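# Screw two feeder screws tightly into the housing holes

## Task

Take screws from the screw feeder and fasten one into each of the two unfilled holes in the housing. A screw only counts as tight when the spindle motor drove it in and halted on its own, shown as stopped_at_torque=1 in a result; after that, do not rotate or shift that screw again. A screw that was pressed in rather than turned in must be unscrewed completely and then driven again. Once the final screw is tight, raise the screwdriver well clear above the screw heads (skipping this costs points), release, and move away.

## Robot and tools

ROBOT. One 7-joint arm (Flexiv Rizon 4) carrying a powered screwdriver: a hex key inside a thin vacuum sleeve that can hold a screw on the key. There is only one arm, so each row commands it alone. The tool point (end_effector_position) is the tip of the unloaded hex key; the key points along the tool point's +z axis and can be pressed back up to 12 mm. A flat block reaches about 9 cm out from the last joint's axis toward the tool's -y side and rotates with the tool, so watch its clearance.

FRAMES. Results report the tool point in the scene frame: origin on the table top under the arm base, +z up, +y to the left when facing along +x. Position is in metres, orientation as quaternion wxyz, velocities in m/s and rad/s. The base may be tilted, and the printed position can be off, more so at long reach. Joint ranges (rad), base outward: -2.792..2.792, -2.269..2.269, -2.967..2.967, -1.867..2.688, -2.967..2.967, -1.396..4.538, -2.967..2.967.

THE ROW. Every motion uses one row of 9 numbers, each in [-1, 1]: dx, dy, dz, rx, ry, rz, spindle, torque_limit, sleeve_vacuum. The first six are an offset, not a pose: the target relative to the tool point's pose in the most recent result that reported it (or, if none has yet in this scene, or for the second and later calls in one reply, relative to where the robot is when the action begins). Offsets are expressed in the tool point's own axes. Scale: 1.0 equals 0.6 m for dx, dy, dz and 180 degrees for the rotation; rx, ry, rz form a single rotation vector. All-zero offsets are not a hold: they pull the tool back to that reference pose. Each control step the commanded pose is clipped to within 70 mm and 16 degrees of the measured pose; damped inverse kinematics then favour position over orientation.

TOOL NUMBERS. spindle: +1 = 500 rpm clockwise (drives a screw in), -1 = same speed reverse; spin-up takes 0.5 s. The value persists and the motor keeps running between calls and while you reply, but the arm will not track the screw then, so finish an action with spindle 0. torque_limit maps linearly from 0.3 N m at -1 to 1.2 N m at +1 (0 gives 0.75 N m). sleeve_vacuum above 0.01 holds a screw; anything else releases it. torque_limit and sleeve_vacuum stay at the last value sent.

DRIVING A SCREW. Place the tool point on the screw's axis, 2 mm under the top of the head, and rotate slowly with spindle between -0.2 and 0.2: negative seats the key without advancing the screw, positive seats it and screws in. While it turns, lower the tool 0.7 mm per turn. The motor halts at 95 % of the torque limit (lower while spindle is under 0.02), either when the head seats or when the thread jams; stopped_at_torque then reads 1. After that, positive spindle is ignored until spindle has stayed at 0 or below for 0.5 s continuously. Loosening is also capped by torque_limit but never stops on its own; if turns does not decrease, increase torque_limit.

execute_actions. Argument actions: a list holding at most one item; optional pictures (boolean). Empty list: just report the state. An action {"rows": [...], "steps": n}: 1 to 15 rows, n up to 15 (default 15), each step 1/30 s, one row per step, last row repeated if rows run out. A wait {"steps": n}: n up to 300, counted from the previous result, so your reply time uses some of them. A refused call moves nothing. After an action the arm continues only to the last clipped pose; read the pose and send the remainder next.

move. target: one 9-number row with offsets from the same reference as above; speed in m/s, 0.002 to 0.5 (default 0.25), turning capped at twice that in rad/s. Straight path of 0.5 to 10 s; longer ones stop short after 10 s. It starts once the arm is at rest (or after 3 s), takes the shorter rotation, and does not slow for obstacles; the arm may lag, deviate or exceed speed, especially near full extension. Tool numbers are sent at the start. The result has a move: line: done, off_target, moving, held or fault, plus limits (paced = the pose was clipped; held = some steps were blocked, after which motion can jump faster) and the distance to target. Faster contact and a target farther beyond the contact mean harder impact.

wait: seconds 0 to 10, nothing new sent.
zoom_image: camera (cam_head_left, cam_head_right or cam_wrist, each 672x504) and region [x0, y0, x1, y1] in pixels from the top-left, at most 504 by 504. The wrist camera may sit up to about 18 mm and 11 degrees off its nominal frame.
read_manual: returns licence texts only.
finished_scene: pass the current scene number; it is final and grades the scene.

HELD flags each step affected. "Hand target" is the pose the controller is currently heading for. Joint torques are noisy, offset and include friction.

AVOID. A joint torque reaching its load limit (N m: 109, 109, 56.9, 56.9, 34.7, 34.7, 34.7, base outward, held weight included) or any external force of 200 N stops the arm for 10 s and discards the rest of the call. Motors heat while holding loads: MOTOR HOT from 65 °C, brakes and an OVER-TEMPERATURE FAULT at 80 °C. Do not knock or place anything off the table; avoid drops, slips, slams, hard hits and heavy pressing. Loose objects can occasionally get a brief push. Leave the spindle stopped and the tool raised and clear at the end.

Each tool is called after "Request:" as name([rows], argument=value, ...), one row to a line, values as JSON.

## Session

Request:
execute_actions(actions=[])

Scene clock: 0.00 s of 6600.00 s.
end_effector_position=(+0.3333, +0.0417, +0.5345) sleeve_vacuum_kpa=0 screw_detected=0 stopped_at_torque=0 turns=0.00 end_effector_quat_wxyz=(+0.007, +0.707, +0.705, -0.055) end_effector_velocity=(+0.000, +0.000, +0.000) end_effector_angular_velocity=(+0.000, -0.001, +0.000)
Joint positions: [ 0.434  0.565 -0.16   1.709 -0.092 -0.419 -1.314]
Joint velocities: [-0.     0.     0.     0.    -0.     0.001  0.   ]
Joint torques (N m, as the joint torque sensors report them, + toward a larger angle): no reading
Motor temperatures (°C, as the motors report them): [33 32 34 34 33 36 36]
Hand target: +0.333, +0.042, +0.535; +0.007, +0.707, +0.705, -0.055

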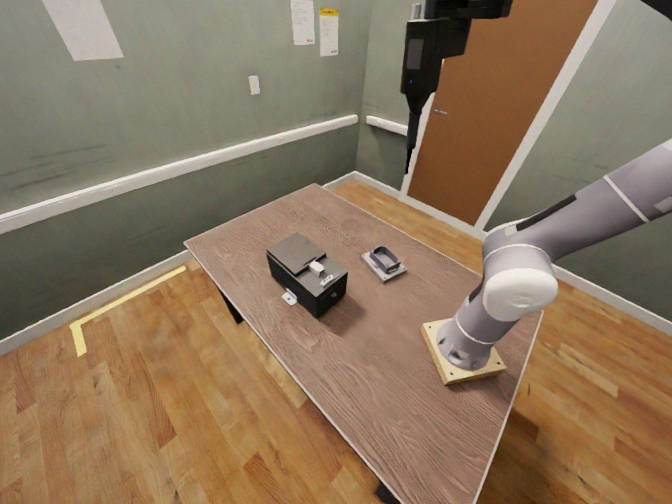

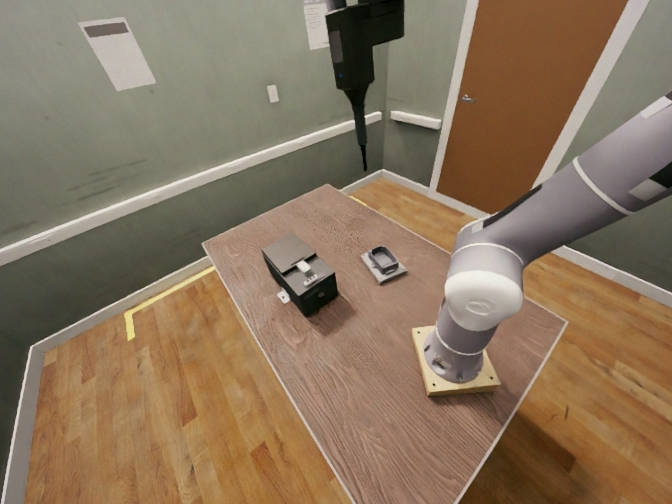

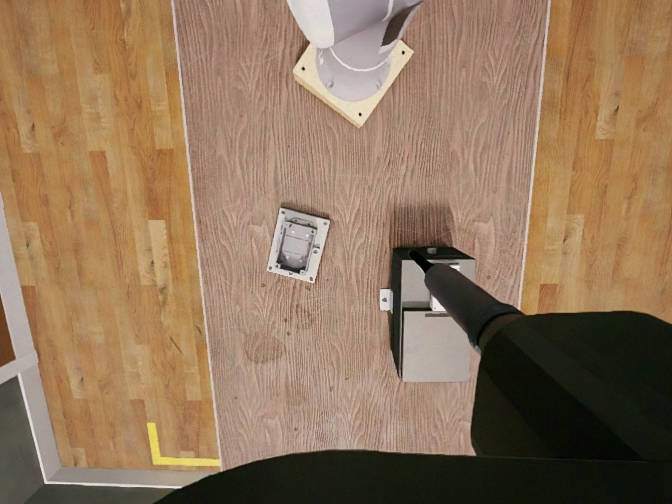

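Request:
move(target=[0.253,0.215,0.508,-0.0216,0.028,-0.001,0,0,0])

Request:
zoom_image(camera="cam_wrist", region=[340, 190, 460, 310])

Scene clock: 5.97 s of 6600.00 s.
end_effector_position=(+0.4421, +0.1647, +0.2093) sleeve_vacuum_kpa=0 screw_detected=0 stopped_at_torque=0 turns=0.00 end_effector_quat_wxyz=(+0.001, +0.707, +0.707, +0.000) end_effector_velocity=(+0.001, +0.001, -0.000) end_effector_angular_velocity=(+0.001, -0.002, +0.000)
Joint positions: [ 0.508  0.211 -0.105  2.339  0.042  0.654 -1.198]
Joint velocities: [ 0.    -0.002  0.    -0.001  0.001  0.003 -0.001]
Joint torques (N m, as the joint torque sensors report them, + toward a larger angle): [ -0.69  25.47  -1.36 -28.39  -2.82   5.64   0.  ]
Motor temperatures (°C, as the motors report them): [33 32 34 35 33 36 36]
Hand target: +0.442, +0.165, +0.209; +0.001, +0.707, +0.707, +0.000
Off the commanded pose: 0.001 m, 0 deg.
After step 90, 1.00 s passed at rest.
move: done

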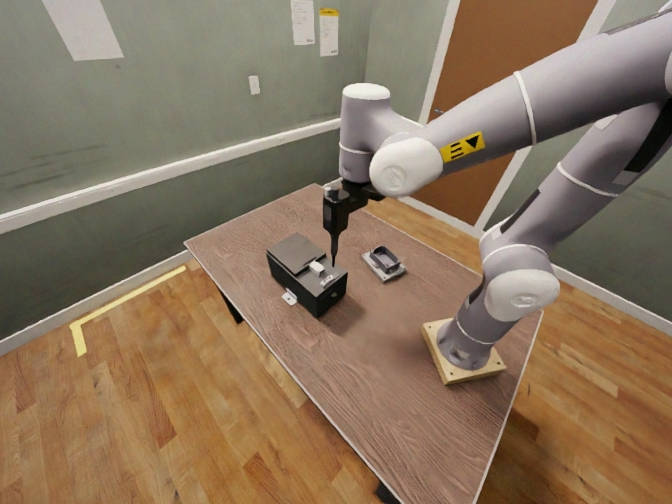

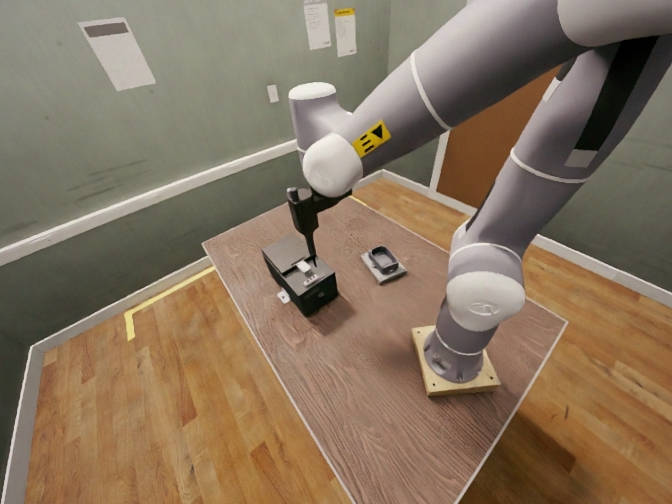

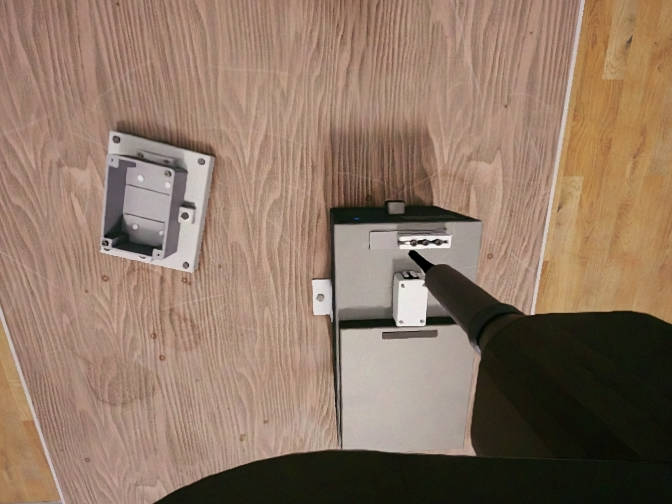

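Region (340, 190, 460, 310) of cam_wrist's 672x504 image, scaled by 4.200, with more detail than that image has.

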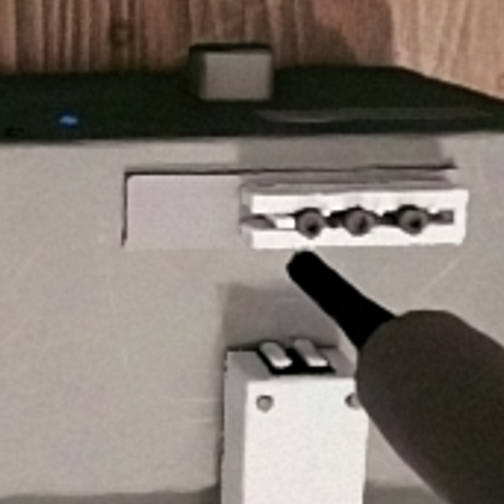

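Request:
move(target=[0.04,0.002,0.045,0,0,0,0,0,1], speed=0.05)

Request:
zoom_image(camera="cam_wrist", region=[380, 220, 440, 280])

Request:
zoom_image(camera="cam_head_left", region=[305, 250, 355, 300])

Request:
zoom_image(camera="cam_head_right", region=[285, 250, 335, 300])

Scene clock: 11.60 s of 6600.00 s.
end_effector_position=(+0.4434, +0.1885, +0.1823) sleeve_vacuum_kpa=14 screw_detected=0 stopped_at_torque=0 turns=0.00 end_effector_quat_wxyz=(+0.001, +0.707, +0.707, -0.000) end_effector_velocity=(+0.001, +0.000, -0.000) end_effector_angular_velocity=(+0.000, -0.001, -0.001)
Joint positions: [ 0.538  0.142 -0.079  2.356  0.052  0.742 -1.152]
Joint velocities: [ 0.    -0.001  0.    -0.     0.     0.002  0.001]
Joint torques (N m, as the joint torque sensors report them, + toward a larger angle): [ -0.72  26.09  -0.38 -25.45  -2.64   5.44   0.65]
Motor temperatures (°C, as the motors report them): [33 32 34 36 33 36 36]
Hand target: +0.443, +0.189, +0.182; +0.001, +0.707, +0.707, +0.000
Off the commanded pose: 0.000 m, 0 deg.
After step 90, 1.60 s passed at rest.
move: done

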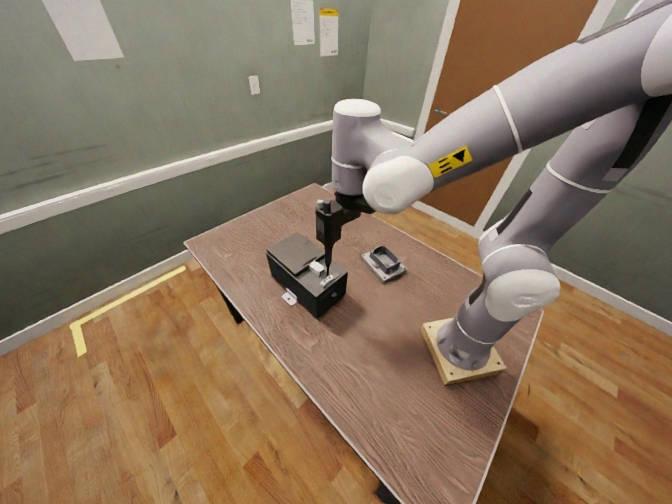

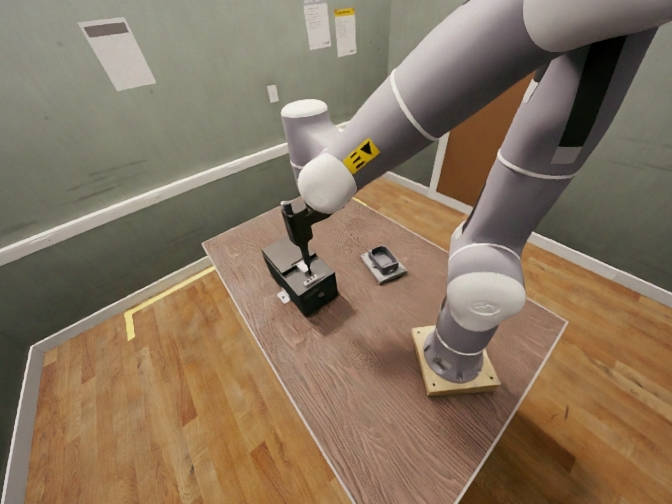

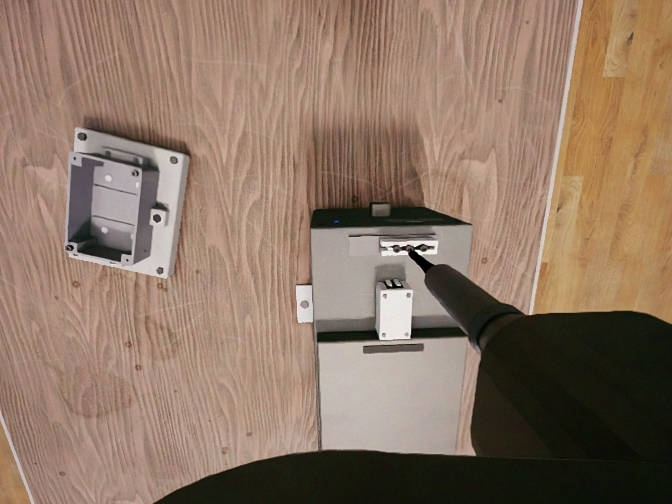

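Region (380, 220, 440, 280) of cam_wrist's 672x504 image, scaled by 8.400, with more detail than that image has.

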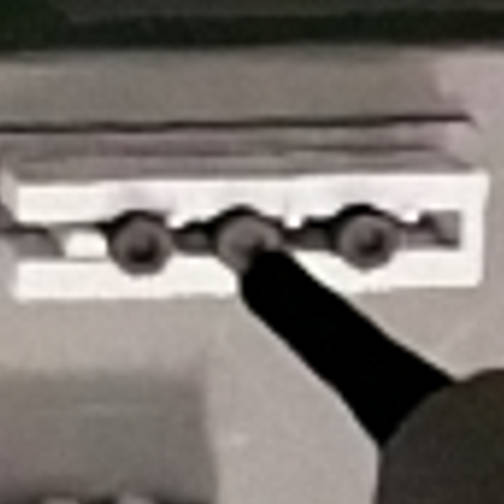

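Region (305, 250, 355, 300) of cam_head_left's 672x504 image, scaled by 10.080, with more detail than that image has.

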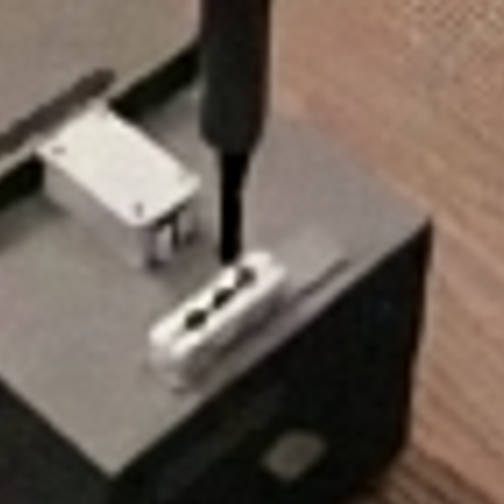

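Region (285, 250, 335, 300) of cam_head_right's 672x504 image, scaled by 10.080, with more detail than that image has.

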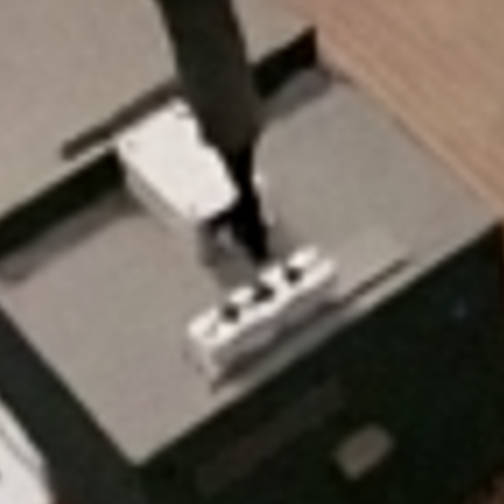

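Want ≈(232,239); at (251,242).

Request:
move(target=[0.0034,0.0006,0.012,0,0,0,0,0,1], speed=0.02)

Request:
zoom_image(camera="cam_wrist", region=[380, 220, 440, 280])

Request:
zoom_image(camera="cam_head_left", region=[305, 250, 355, 300])

Scene clock: 16.03 s of 6600.00 s.
end_effector_position=(+0.4438, +0.1904, +0.1752) sleeve_vacuum_kpa=14 screw_detected=0 stopped_at_torque=0 turns=0.00 end_effector_quat_wxyz=(+0.001, +0.707, +0.707, -0.000) end_effector_velocity=(+0.000, +0.000, -0.000) end_effector_angular_velocity=(+0.000, -0.001, +0.000)
Joint positions: [ 0.541  0.124 -0.078  2.362  0.054  0.765 -1.15 ]
Joint velocities: [ 0.    -0.001  0.     0.001  0.     0.002  0.   ]
Joint torques (N m, as the joint torque sensors report them, + toward a larger angle): [ -0.44  27.61  -0.33 -25.48  -2.18   5.72   0.42]
Motor temperatures (°C, as the motors report them): [33 32 34 36 33 36 36]
Hand target: +0.444, +0.191, +0.175; +0.001, +0.707, +0.707, -0.000
Off the commanded pose: 0.000 m, 0 deg.
After step 90, 0.73 s passed at rest.
move: done

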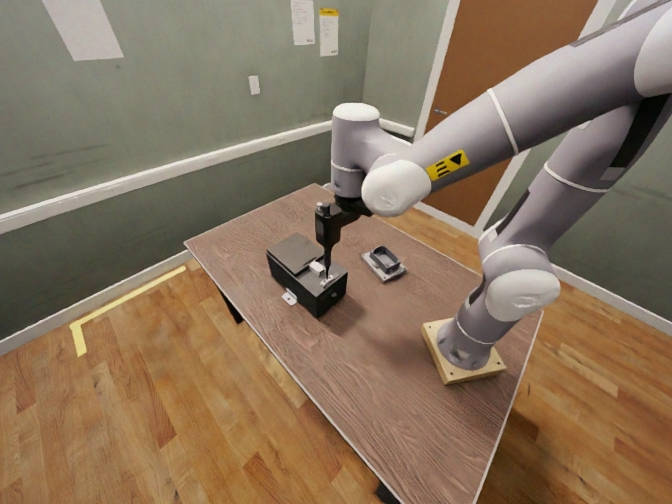

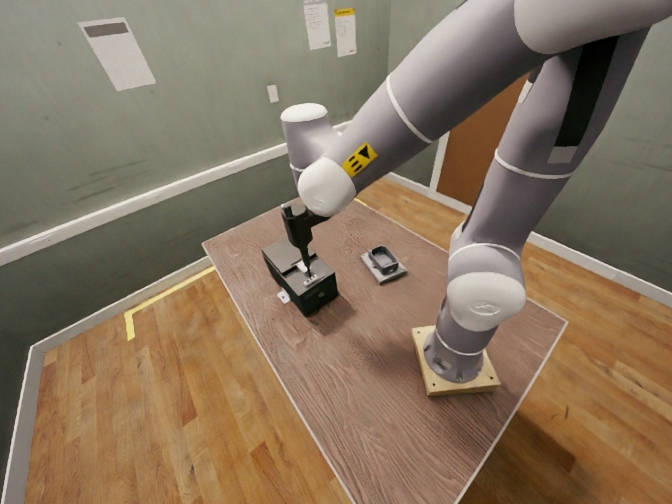

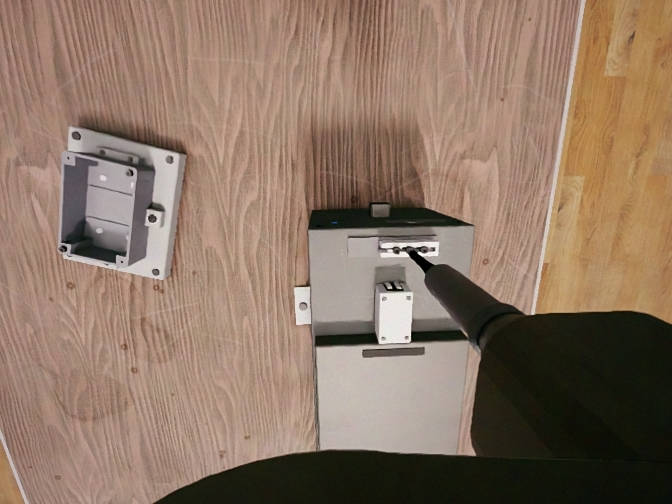

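Region (380, 220, 440, 280) of cam_wrist's 672x504 image, scaled by 8.400, with more detail than that image has.

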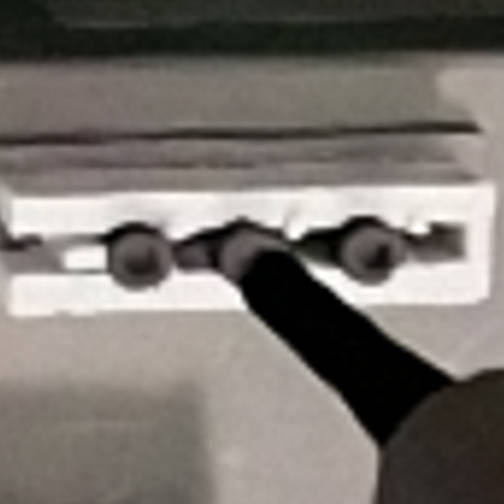

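Region (305, 250, 355, 300) of cam_head_left's 672x504 image, scaled by 10.080, with more detail than that image has.

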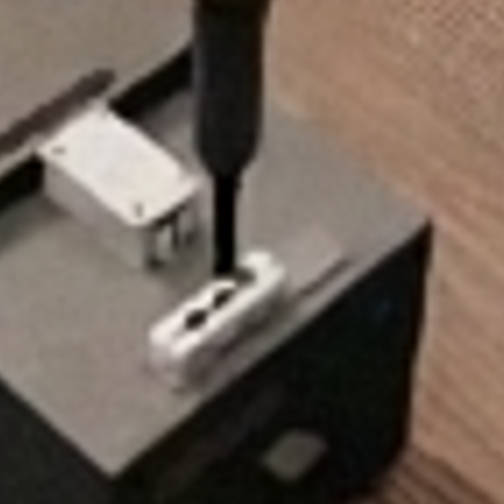

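Request:
move(target=[0.0007,0,0.0155,0,0,0,-0.1,0,1], speed=0.007)

Request:
execute_actions([
  {"rows":[[0,0,0,0,0,0,0,0,1]],"steps":3},
], pictures=false)

Request:
zoom_image(camera="cam_wrist", region=[380, 220, 440, 280])

Scene clock: 23.03 s of 6600.00 s.
end_effector_position=(+0.4441, +0.1908, +0.1662) sleeve_vacuum_kpa=40 screw_detected=1 stopped_at_torque=0 turns=-1.27 end_effector_quat_wxyz=(+0.001, +0.708, +0.707, +0.000) end_effector_velocity=(+0.000, +0.000, -0.000) end_effector_angular_velocity=(+0.000, -0.000, +0.000)
Joint positions: [ 0.543  0.104 -0.078  2.371  0.058  0.795 -1.152]
Joint velocities: [ 0.    -0.    -0.     0.     0.     0.001 -0.   ]
Joint torques (N m, as the joint torque sensors report them, + toward a larger angle): [ -0.81  26.59  -0.13 -23.51  -2.42   4.99  -0.06]
Motor temperatures (°C, as the motors report them): [33 32 34 37 33 36 36]
Hand target: +0.444, +0.191, +0.166; +0.001, +0.707, +0.707, -0.000
Off the commanded pose: 0.000 m, 0 deg.
After step 90, 2.47 s passed at rest.
move: done

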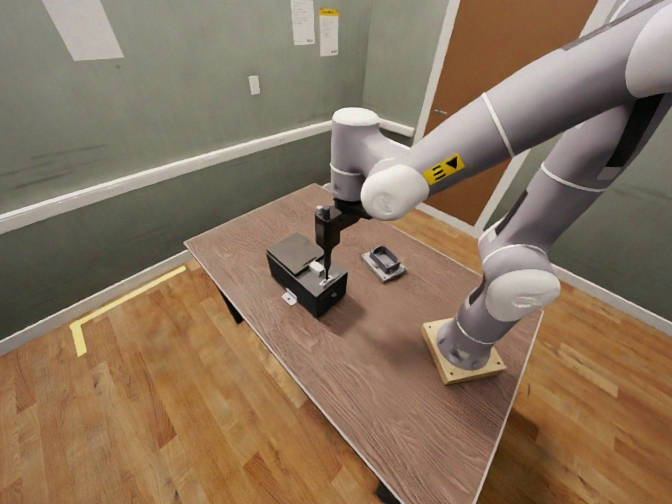

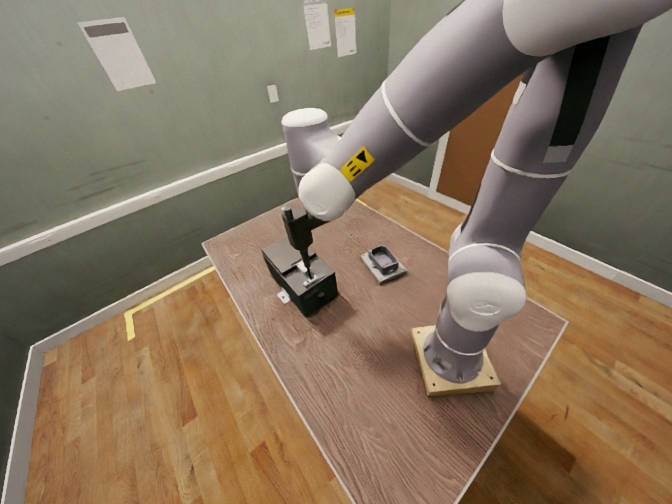

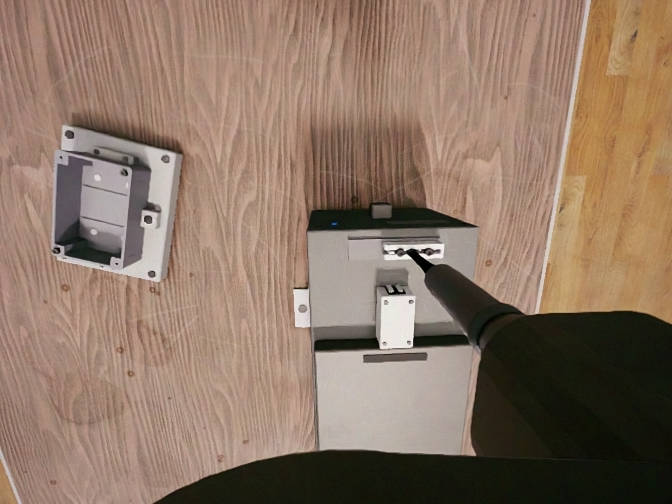

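Scene clock: 23.13 s of 6600.00 s.
end_effector_position=(+0.4441, +0.1908, +0.1662) sleeve_vacuum_kpa=40 screw_detected=1 stopped_at_torque=0 turns=-1.27 end_effector_quat_wxyz=(+0.001, +0.708, +0.707, +0.000) end_effector_velocity=(+0.000, +0.000, +0.000) end_effector_angular_velocity=(+0.000, -0.000, +0.000)
Joint positions: [ 0.543  0.104 -0.078  2.371  0.058  0.795 -1.152]
Joint velocities: [ 0.  0.  0. -0. -0. -0. -0.]
Joint torques (N m, as the joint torque sensors report them, + toward a larger angle): [ -1.62  27.93  -0.44 -25.01  -2.35   5.09   0.06]
Motor temperatures (°C, as the motors report them): [33 32 34 37 33 36 36]
Hand target: +0.444, +0.191, +0.166; +0.001, +0.708, +0.707, +0.000
Off the commanded pose: 0.000 m, 0 deg.
Steps of this call (steps 1 to 3: all 3 steps of this action). Readings (end_effector_position | what the end effector reports):
1: (+0.4441, +0.1908, +0.1662) | sleeve_vacuum_kpa=40 screw_detected=1 stopped_at_torque=0 turns=-1.27
2: (+0.4441, +0.1908, +0.1662) | sleeve_vacuum_kpa=40 screw_detected=1 stopped_at_torque=0 turns=-1.27
3: the state above

Region (380, 220, 440, 280) of cam_wrist's 672x504 image, scaled by 8.400, with more detail than that image has.

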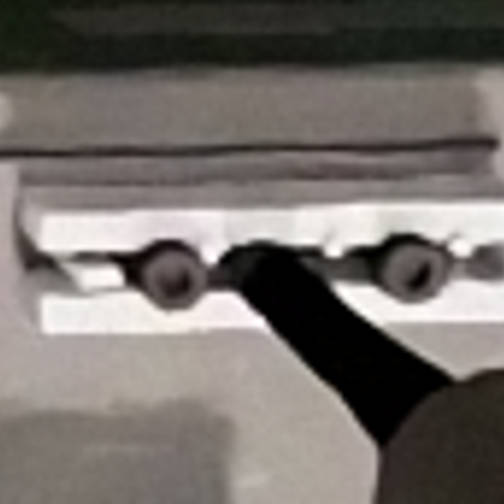

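Request:
move(target=[0,0,-0.067,0,0,0,0,0,1], speed=0.06)

Request:
move(target=[-0.5,0.06,0.16,0,0,0,0,0,1], speed=0.2)

Request:
zoom_image(camera="cam_wrist", region=[280, 90, 460, 270])

Scene clock: 28.70 s of 6600.00 s.
end_effector_position=(+0.4440, +0.1910, +0.2064) sleeve_vacuum_kpa=39 screw_detected=1 stopped_at_torque=0 turns=-1.27 end_effector_quat_wxyz=(+0.001, +0.707, +0.707, +0.000) end_effector_velocity=(-0.000, -0.000, +0.001) end_effector_angular_velocity=(-0.001, +0.001, +0.000)
Joint positions: [ 0.537  0.187 -0.077  2.322  0.044  0.664 -1.143]
Joint velocities: [-0.     0.002  0.    -0.001 -0.    -0.004  0.   ]
Joint torques (N m, as the joint torque sensors report them, + toward a larger angle): [ -2.96  27.36  -0.72 -28.31  -3.18   4.49   0.43]
Motor temperatures (°C, as the motors report them): [33 32 34 37 33 36 36]
Hand target: +0.444, +0.191, +0.206; +0.001, +0.707, +0.707, +0.000
Off the commanded pose: 0.000 m, 0 deg.
After step 90, 1.60 s passed at rest.
move: done

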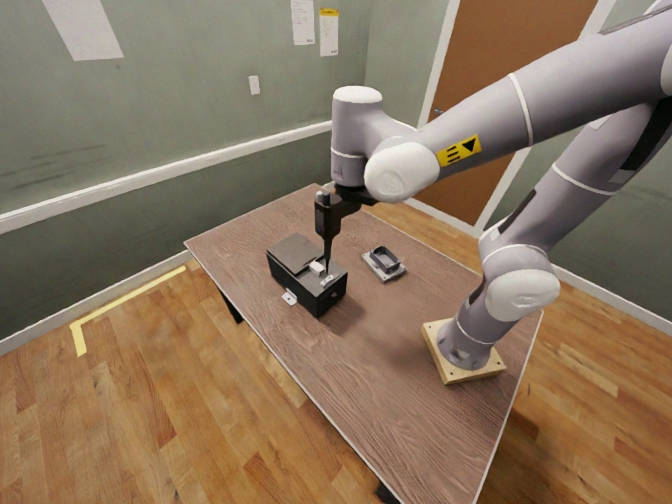

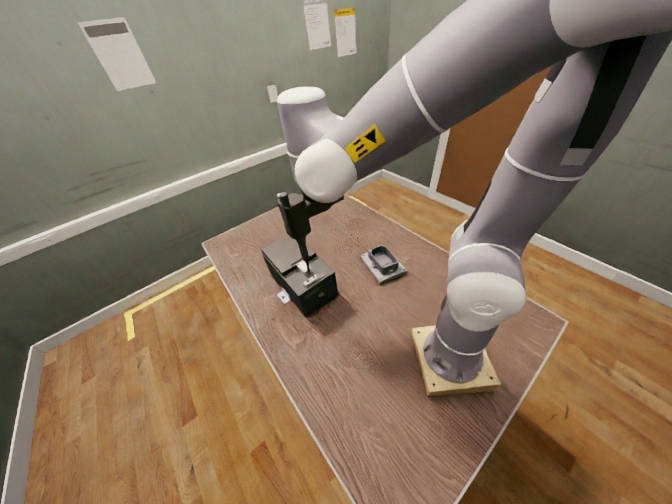

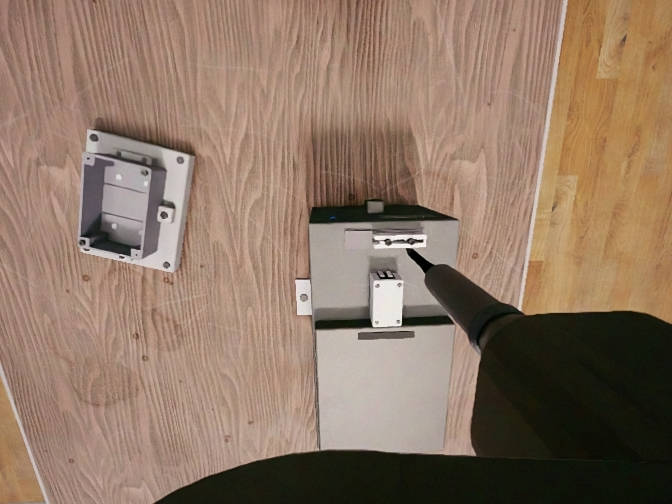

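Scene clock: 30.70 s of 6600.00 s.
end_effector_position=(+0.4794, -0.1105, +0.1107) sleeve_vacuum_kpa=39 screw_detected=1 stopped_at_torque=0 turns=-1.27 end_effector_quat_wxyz=(+0.002, +0.707, +0.707, -0.000) end_effector_velocity=(+0.001, -0.000, -0.000) end_effector_angular_velocity=(+0.003, -0.000, +0.002)
Joint positions: [ 0.225 -0.251 -0.456  2.192  0.326  0.87  -2.041]
Joint velocities: [-0.003 -0.004  0.    -0.006  0.006 -0.004 -0.008]
Joint torques (N m, as the joint torque sensors report them, + toward a larger angle): [ -4.7   36.46  -5.24 -21.77  -2.25   3.48   0.24]
Motor temperatures (°C, as the motors report them): [33 32 34 37 33 36 36]
Hand target: +0.479, -0.110, +0.111; +0.002, +0.707, +0.707, -0.000
Off the commanded pose: 0.001 m, 0 deg.
move: done

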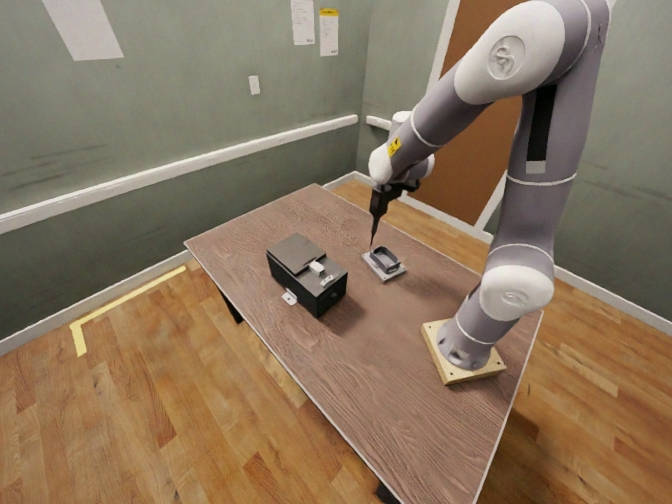

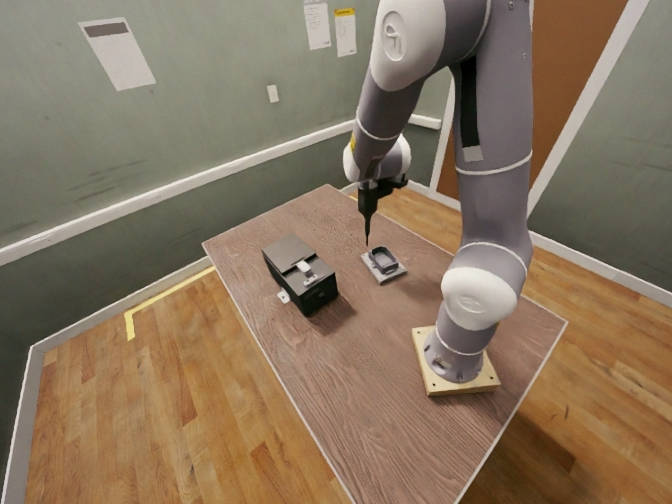

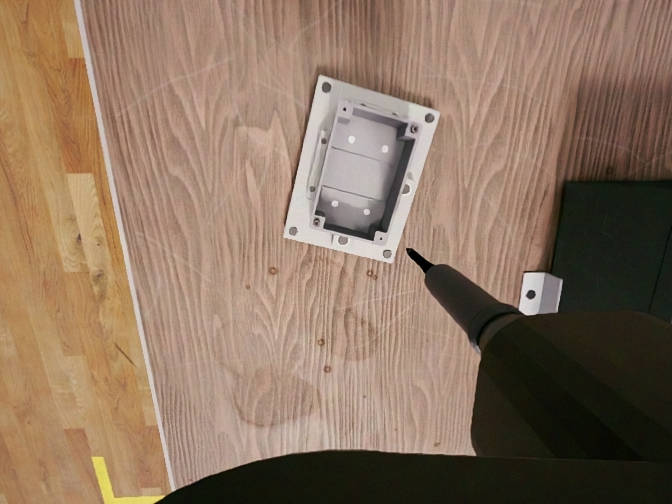

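Region (280, 90, 460, 270) of cam_wrist's 672x504 image, scaled by 2.800, with more detail than that image has.

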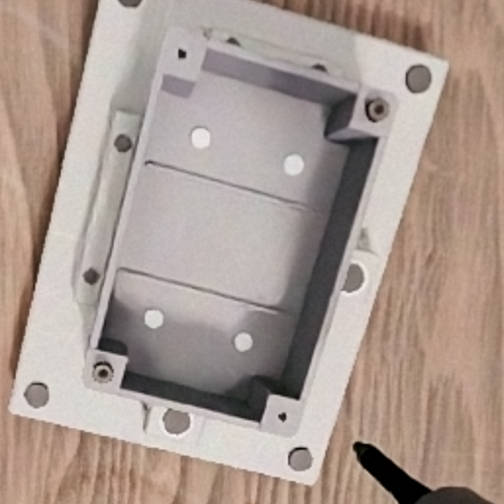

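Hole (381,238.5); axis ≈(400,241.5).

Request:
move(target=[-0.031,-0.005,0.027,0.0008,0.0008,0,0,0,1], speed=0.05)

Request:
zoom_image(camera="cam_wrist", region=[380, 220, 440, 280])

Request:
zoom_image(camera="cam_head_left", region=[350, 225, 400, 275])

Request:
zoom_image(camera="cam_head_right", region=[350, 225, 400, 275])

Scene clock: 35.77 s of 6600.00 s.
end_effector_position=(+0.4761, -0.1290, +0.0945) sleeve_vacuum_kpa=39 screw_detected=1 stopped_at_torque=0 turns=-1.27 end_effector_quat_wxyz=(-0.000, +0.707, +0.707, -0.000) end_effector_velocity=(+0.000, -0.000, -0.000) end_effector_angular_velocity=(+0.000, -0.001, +0.001)
Joint positions: [ 0.184 -0.314 -0.451  2.164  0.379  0.885 -2.117]
Joint velocities: [-0.001 -0.002 -0.    -0.002  0.003  0.    -0.004]
Joint torques (N m, as the joint torque sensors report them, + toward a larger angle): [ -4.35  37.06  -6.21 -20.32  -1.77   4.97   0.03]
Motor temperatures (°C, as the motors report them): [33 33 34 37 33 36 36]
Hand target: +0.476, -0.129, +0.094; +0.000, +0.707, +0.707, -0.000
Off the commanded pose: 0.000 m, 0 deg.
After step 90, 1.27 s passed at rest.
move: done

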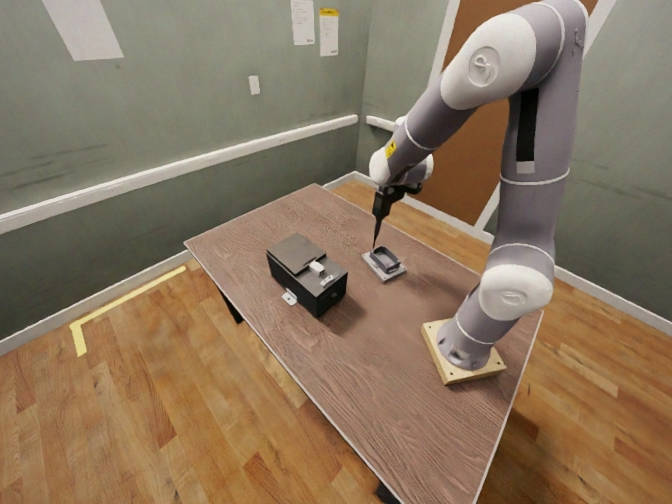

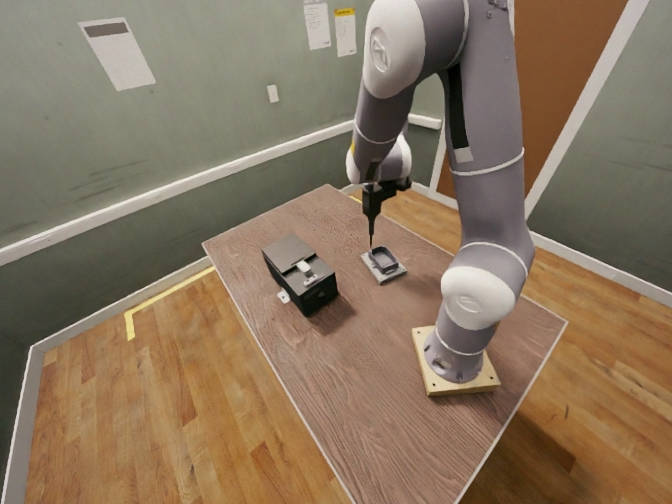

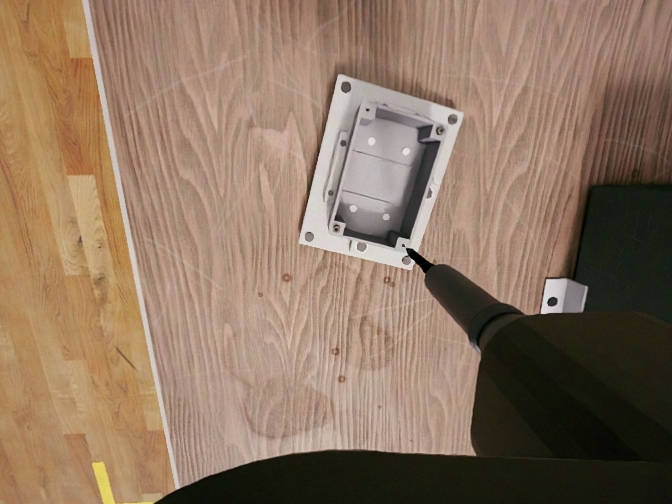

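Region (380, 220, 440, 280) of cam_wrist's 672x504 image, scaled by 8.400, with more detail than that image has.

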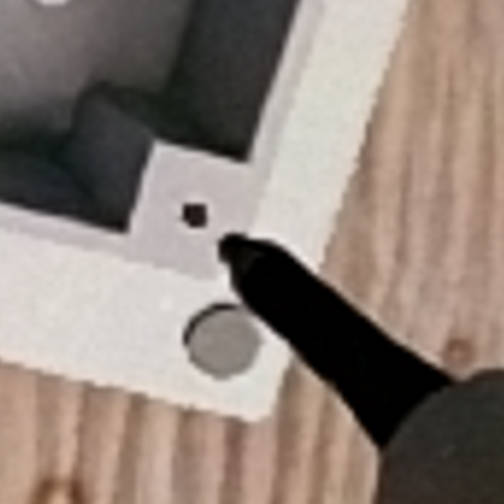

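Region (350, 225, 400, 275) of cam_head_left's 672x504 image, scaled by 10.080, with more detail than that image has.

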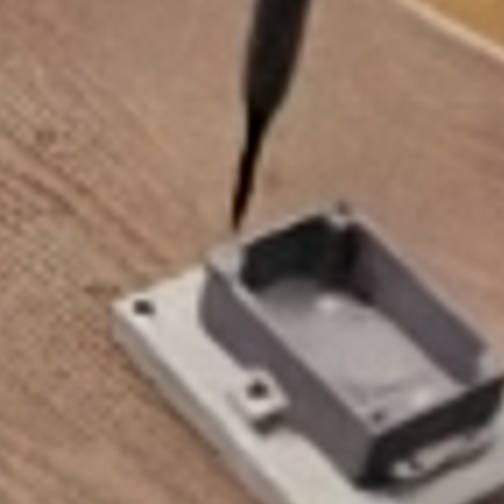

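Region (350, 225, 400, 275) of cam_head_right's 672x504 image, scaled by 10.080, with more detail than that image has.

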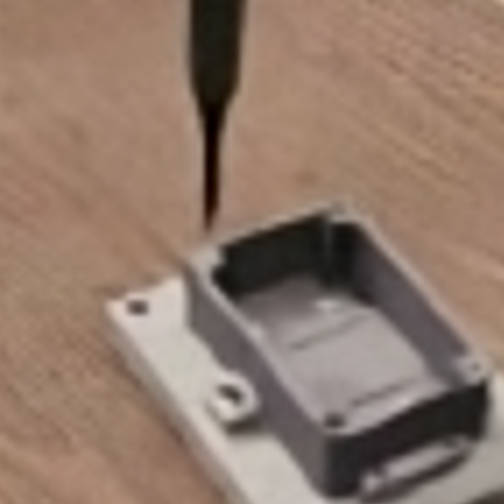

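Request:
move(target=[-0.0004,0,0.0135,0,0,0,0,0,1], speed=0.02)

Request:
zoom_image(camera="cam_wrist", region=[380, 220, 440, 280])

Request:
zoom_image(camera="cam_head_right", region=[350, 225, 400, 275])

Scene clock: 40.13 s of 6600.00 s.
end_effector_position=(+0.4759, -0.1292, +0.0864) sleeve_vacuum_kpa=39 screw_detected=1 stopped_at_torque=0 turns=-1.27 end_effector_quat_wxyz=(-0.000, +0.707, +0.707, -0.001) end_effector_velocity=(+0.001, -0.000, -0.000) end_effector_angular_velocity=(-0.000, -0.001, +0.000)
Joint positions: [ 0.18  -0.336 -0.443  2.161  0.398  0.9   -2.13 ]
Joint velocities: [-0.    -0.002 -0.    -0.001  0.002  0.001 -0.002]
Joint torques (N m, as the joint torque sensors report them, + toward a larger angle): [ -5.49  37.6   -6.41 -20.34  -2.11   4.72  -0.4 ]
Motor temperatures (°C, as the motors report them): [33 33 34 37 33 36 36]
Hand target: +0.476, -0.129, +0.086; -0.000, +0.707, +0.707, -0.000
Off the commanded pose: 0.000 m, 0 deg.
After step 90, 0.67 s passed at rest.
move: done

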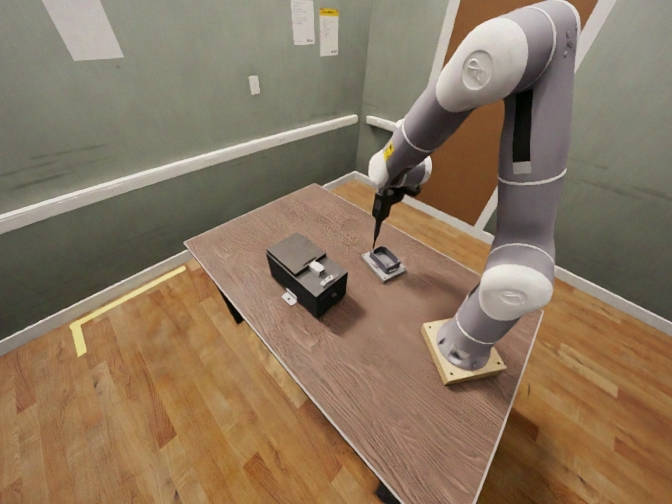

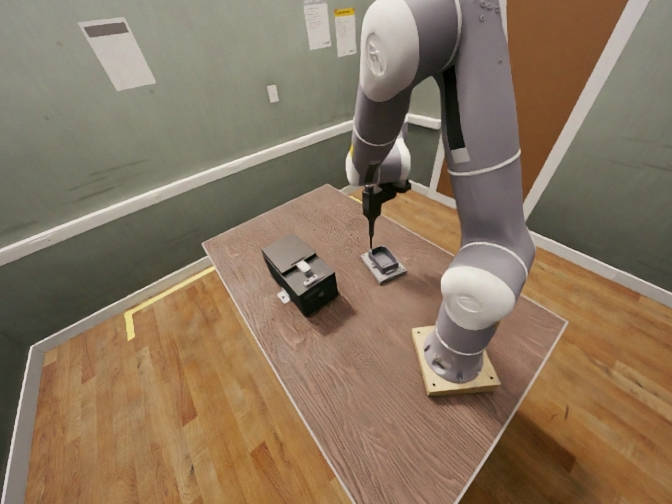

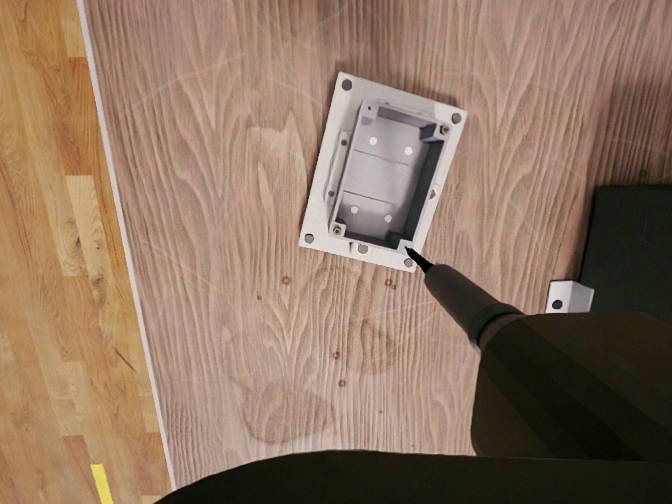

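Region (380, 220, 440, 280) of cam_wrist's 672x504 image, scaled by 8.400, with more detail than that image has.

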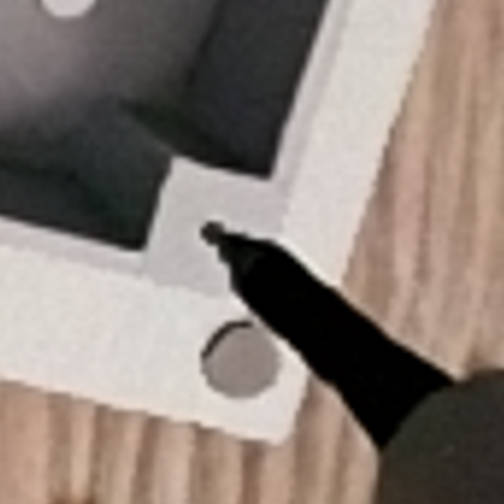

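Region (350, 225, 400, 275) of cam_head_right's 672x504 image, scaled by 10.080, with more detail than that image has.

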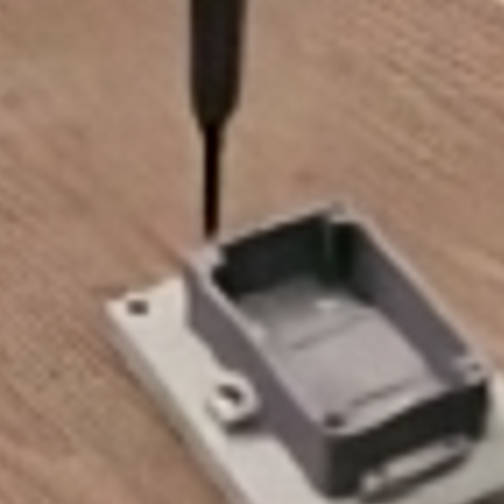

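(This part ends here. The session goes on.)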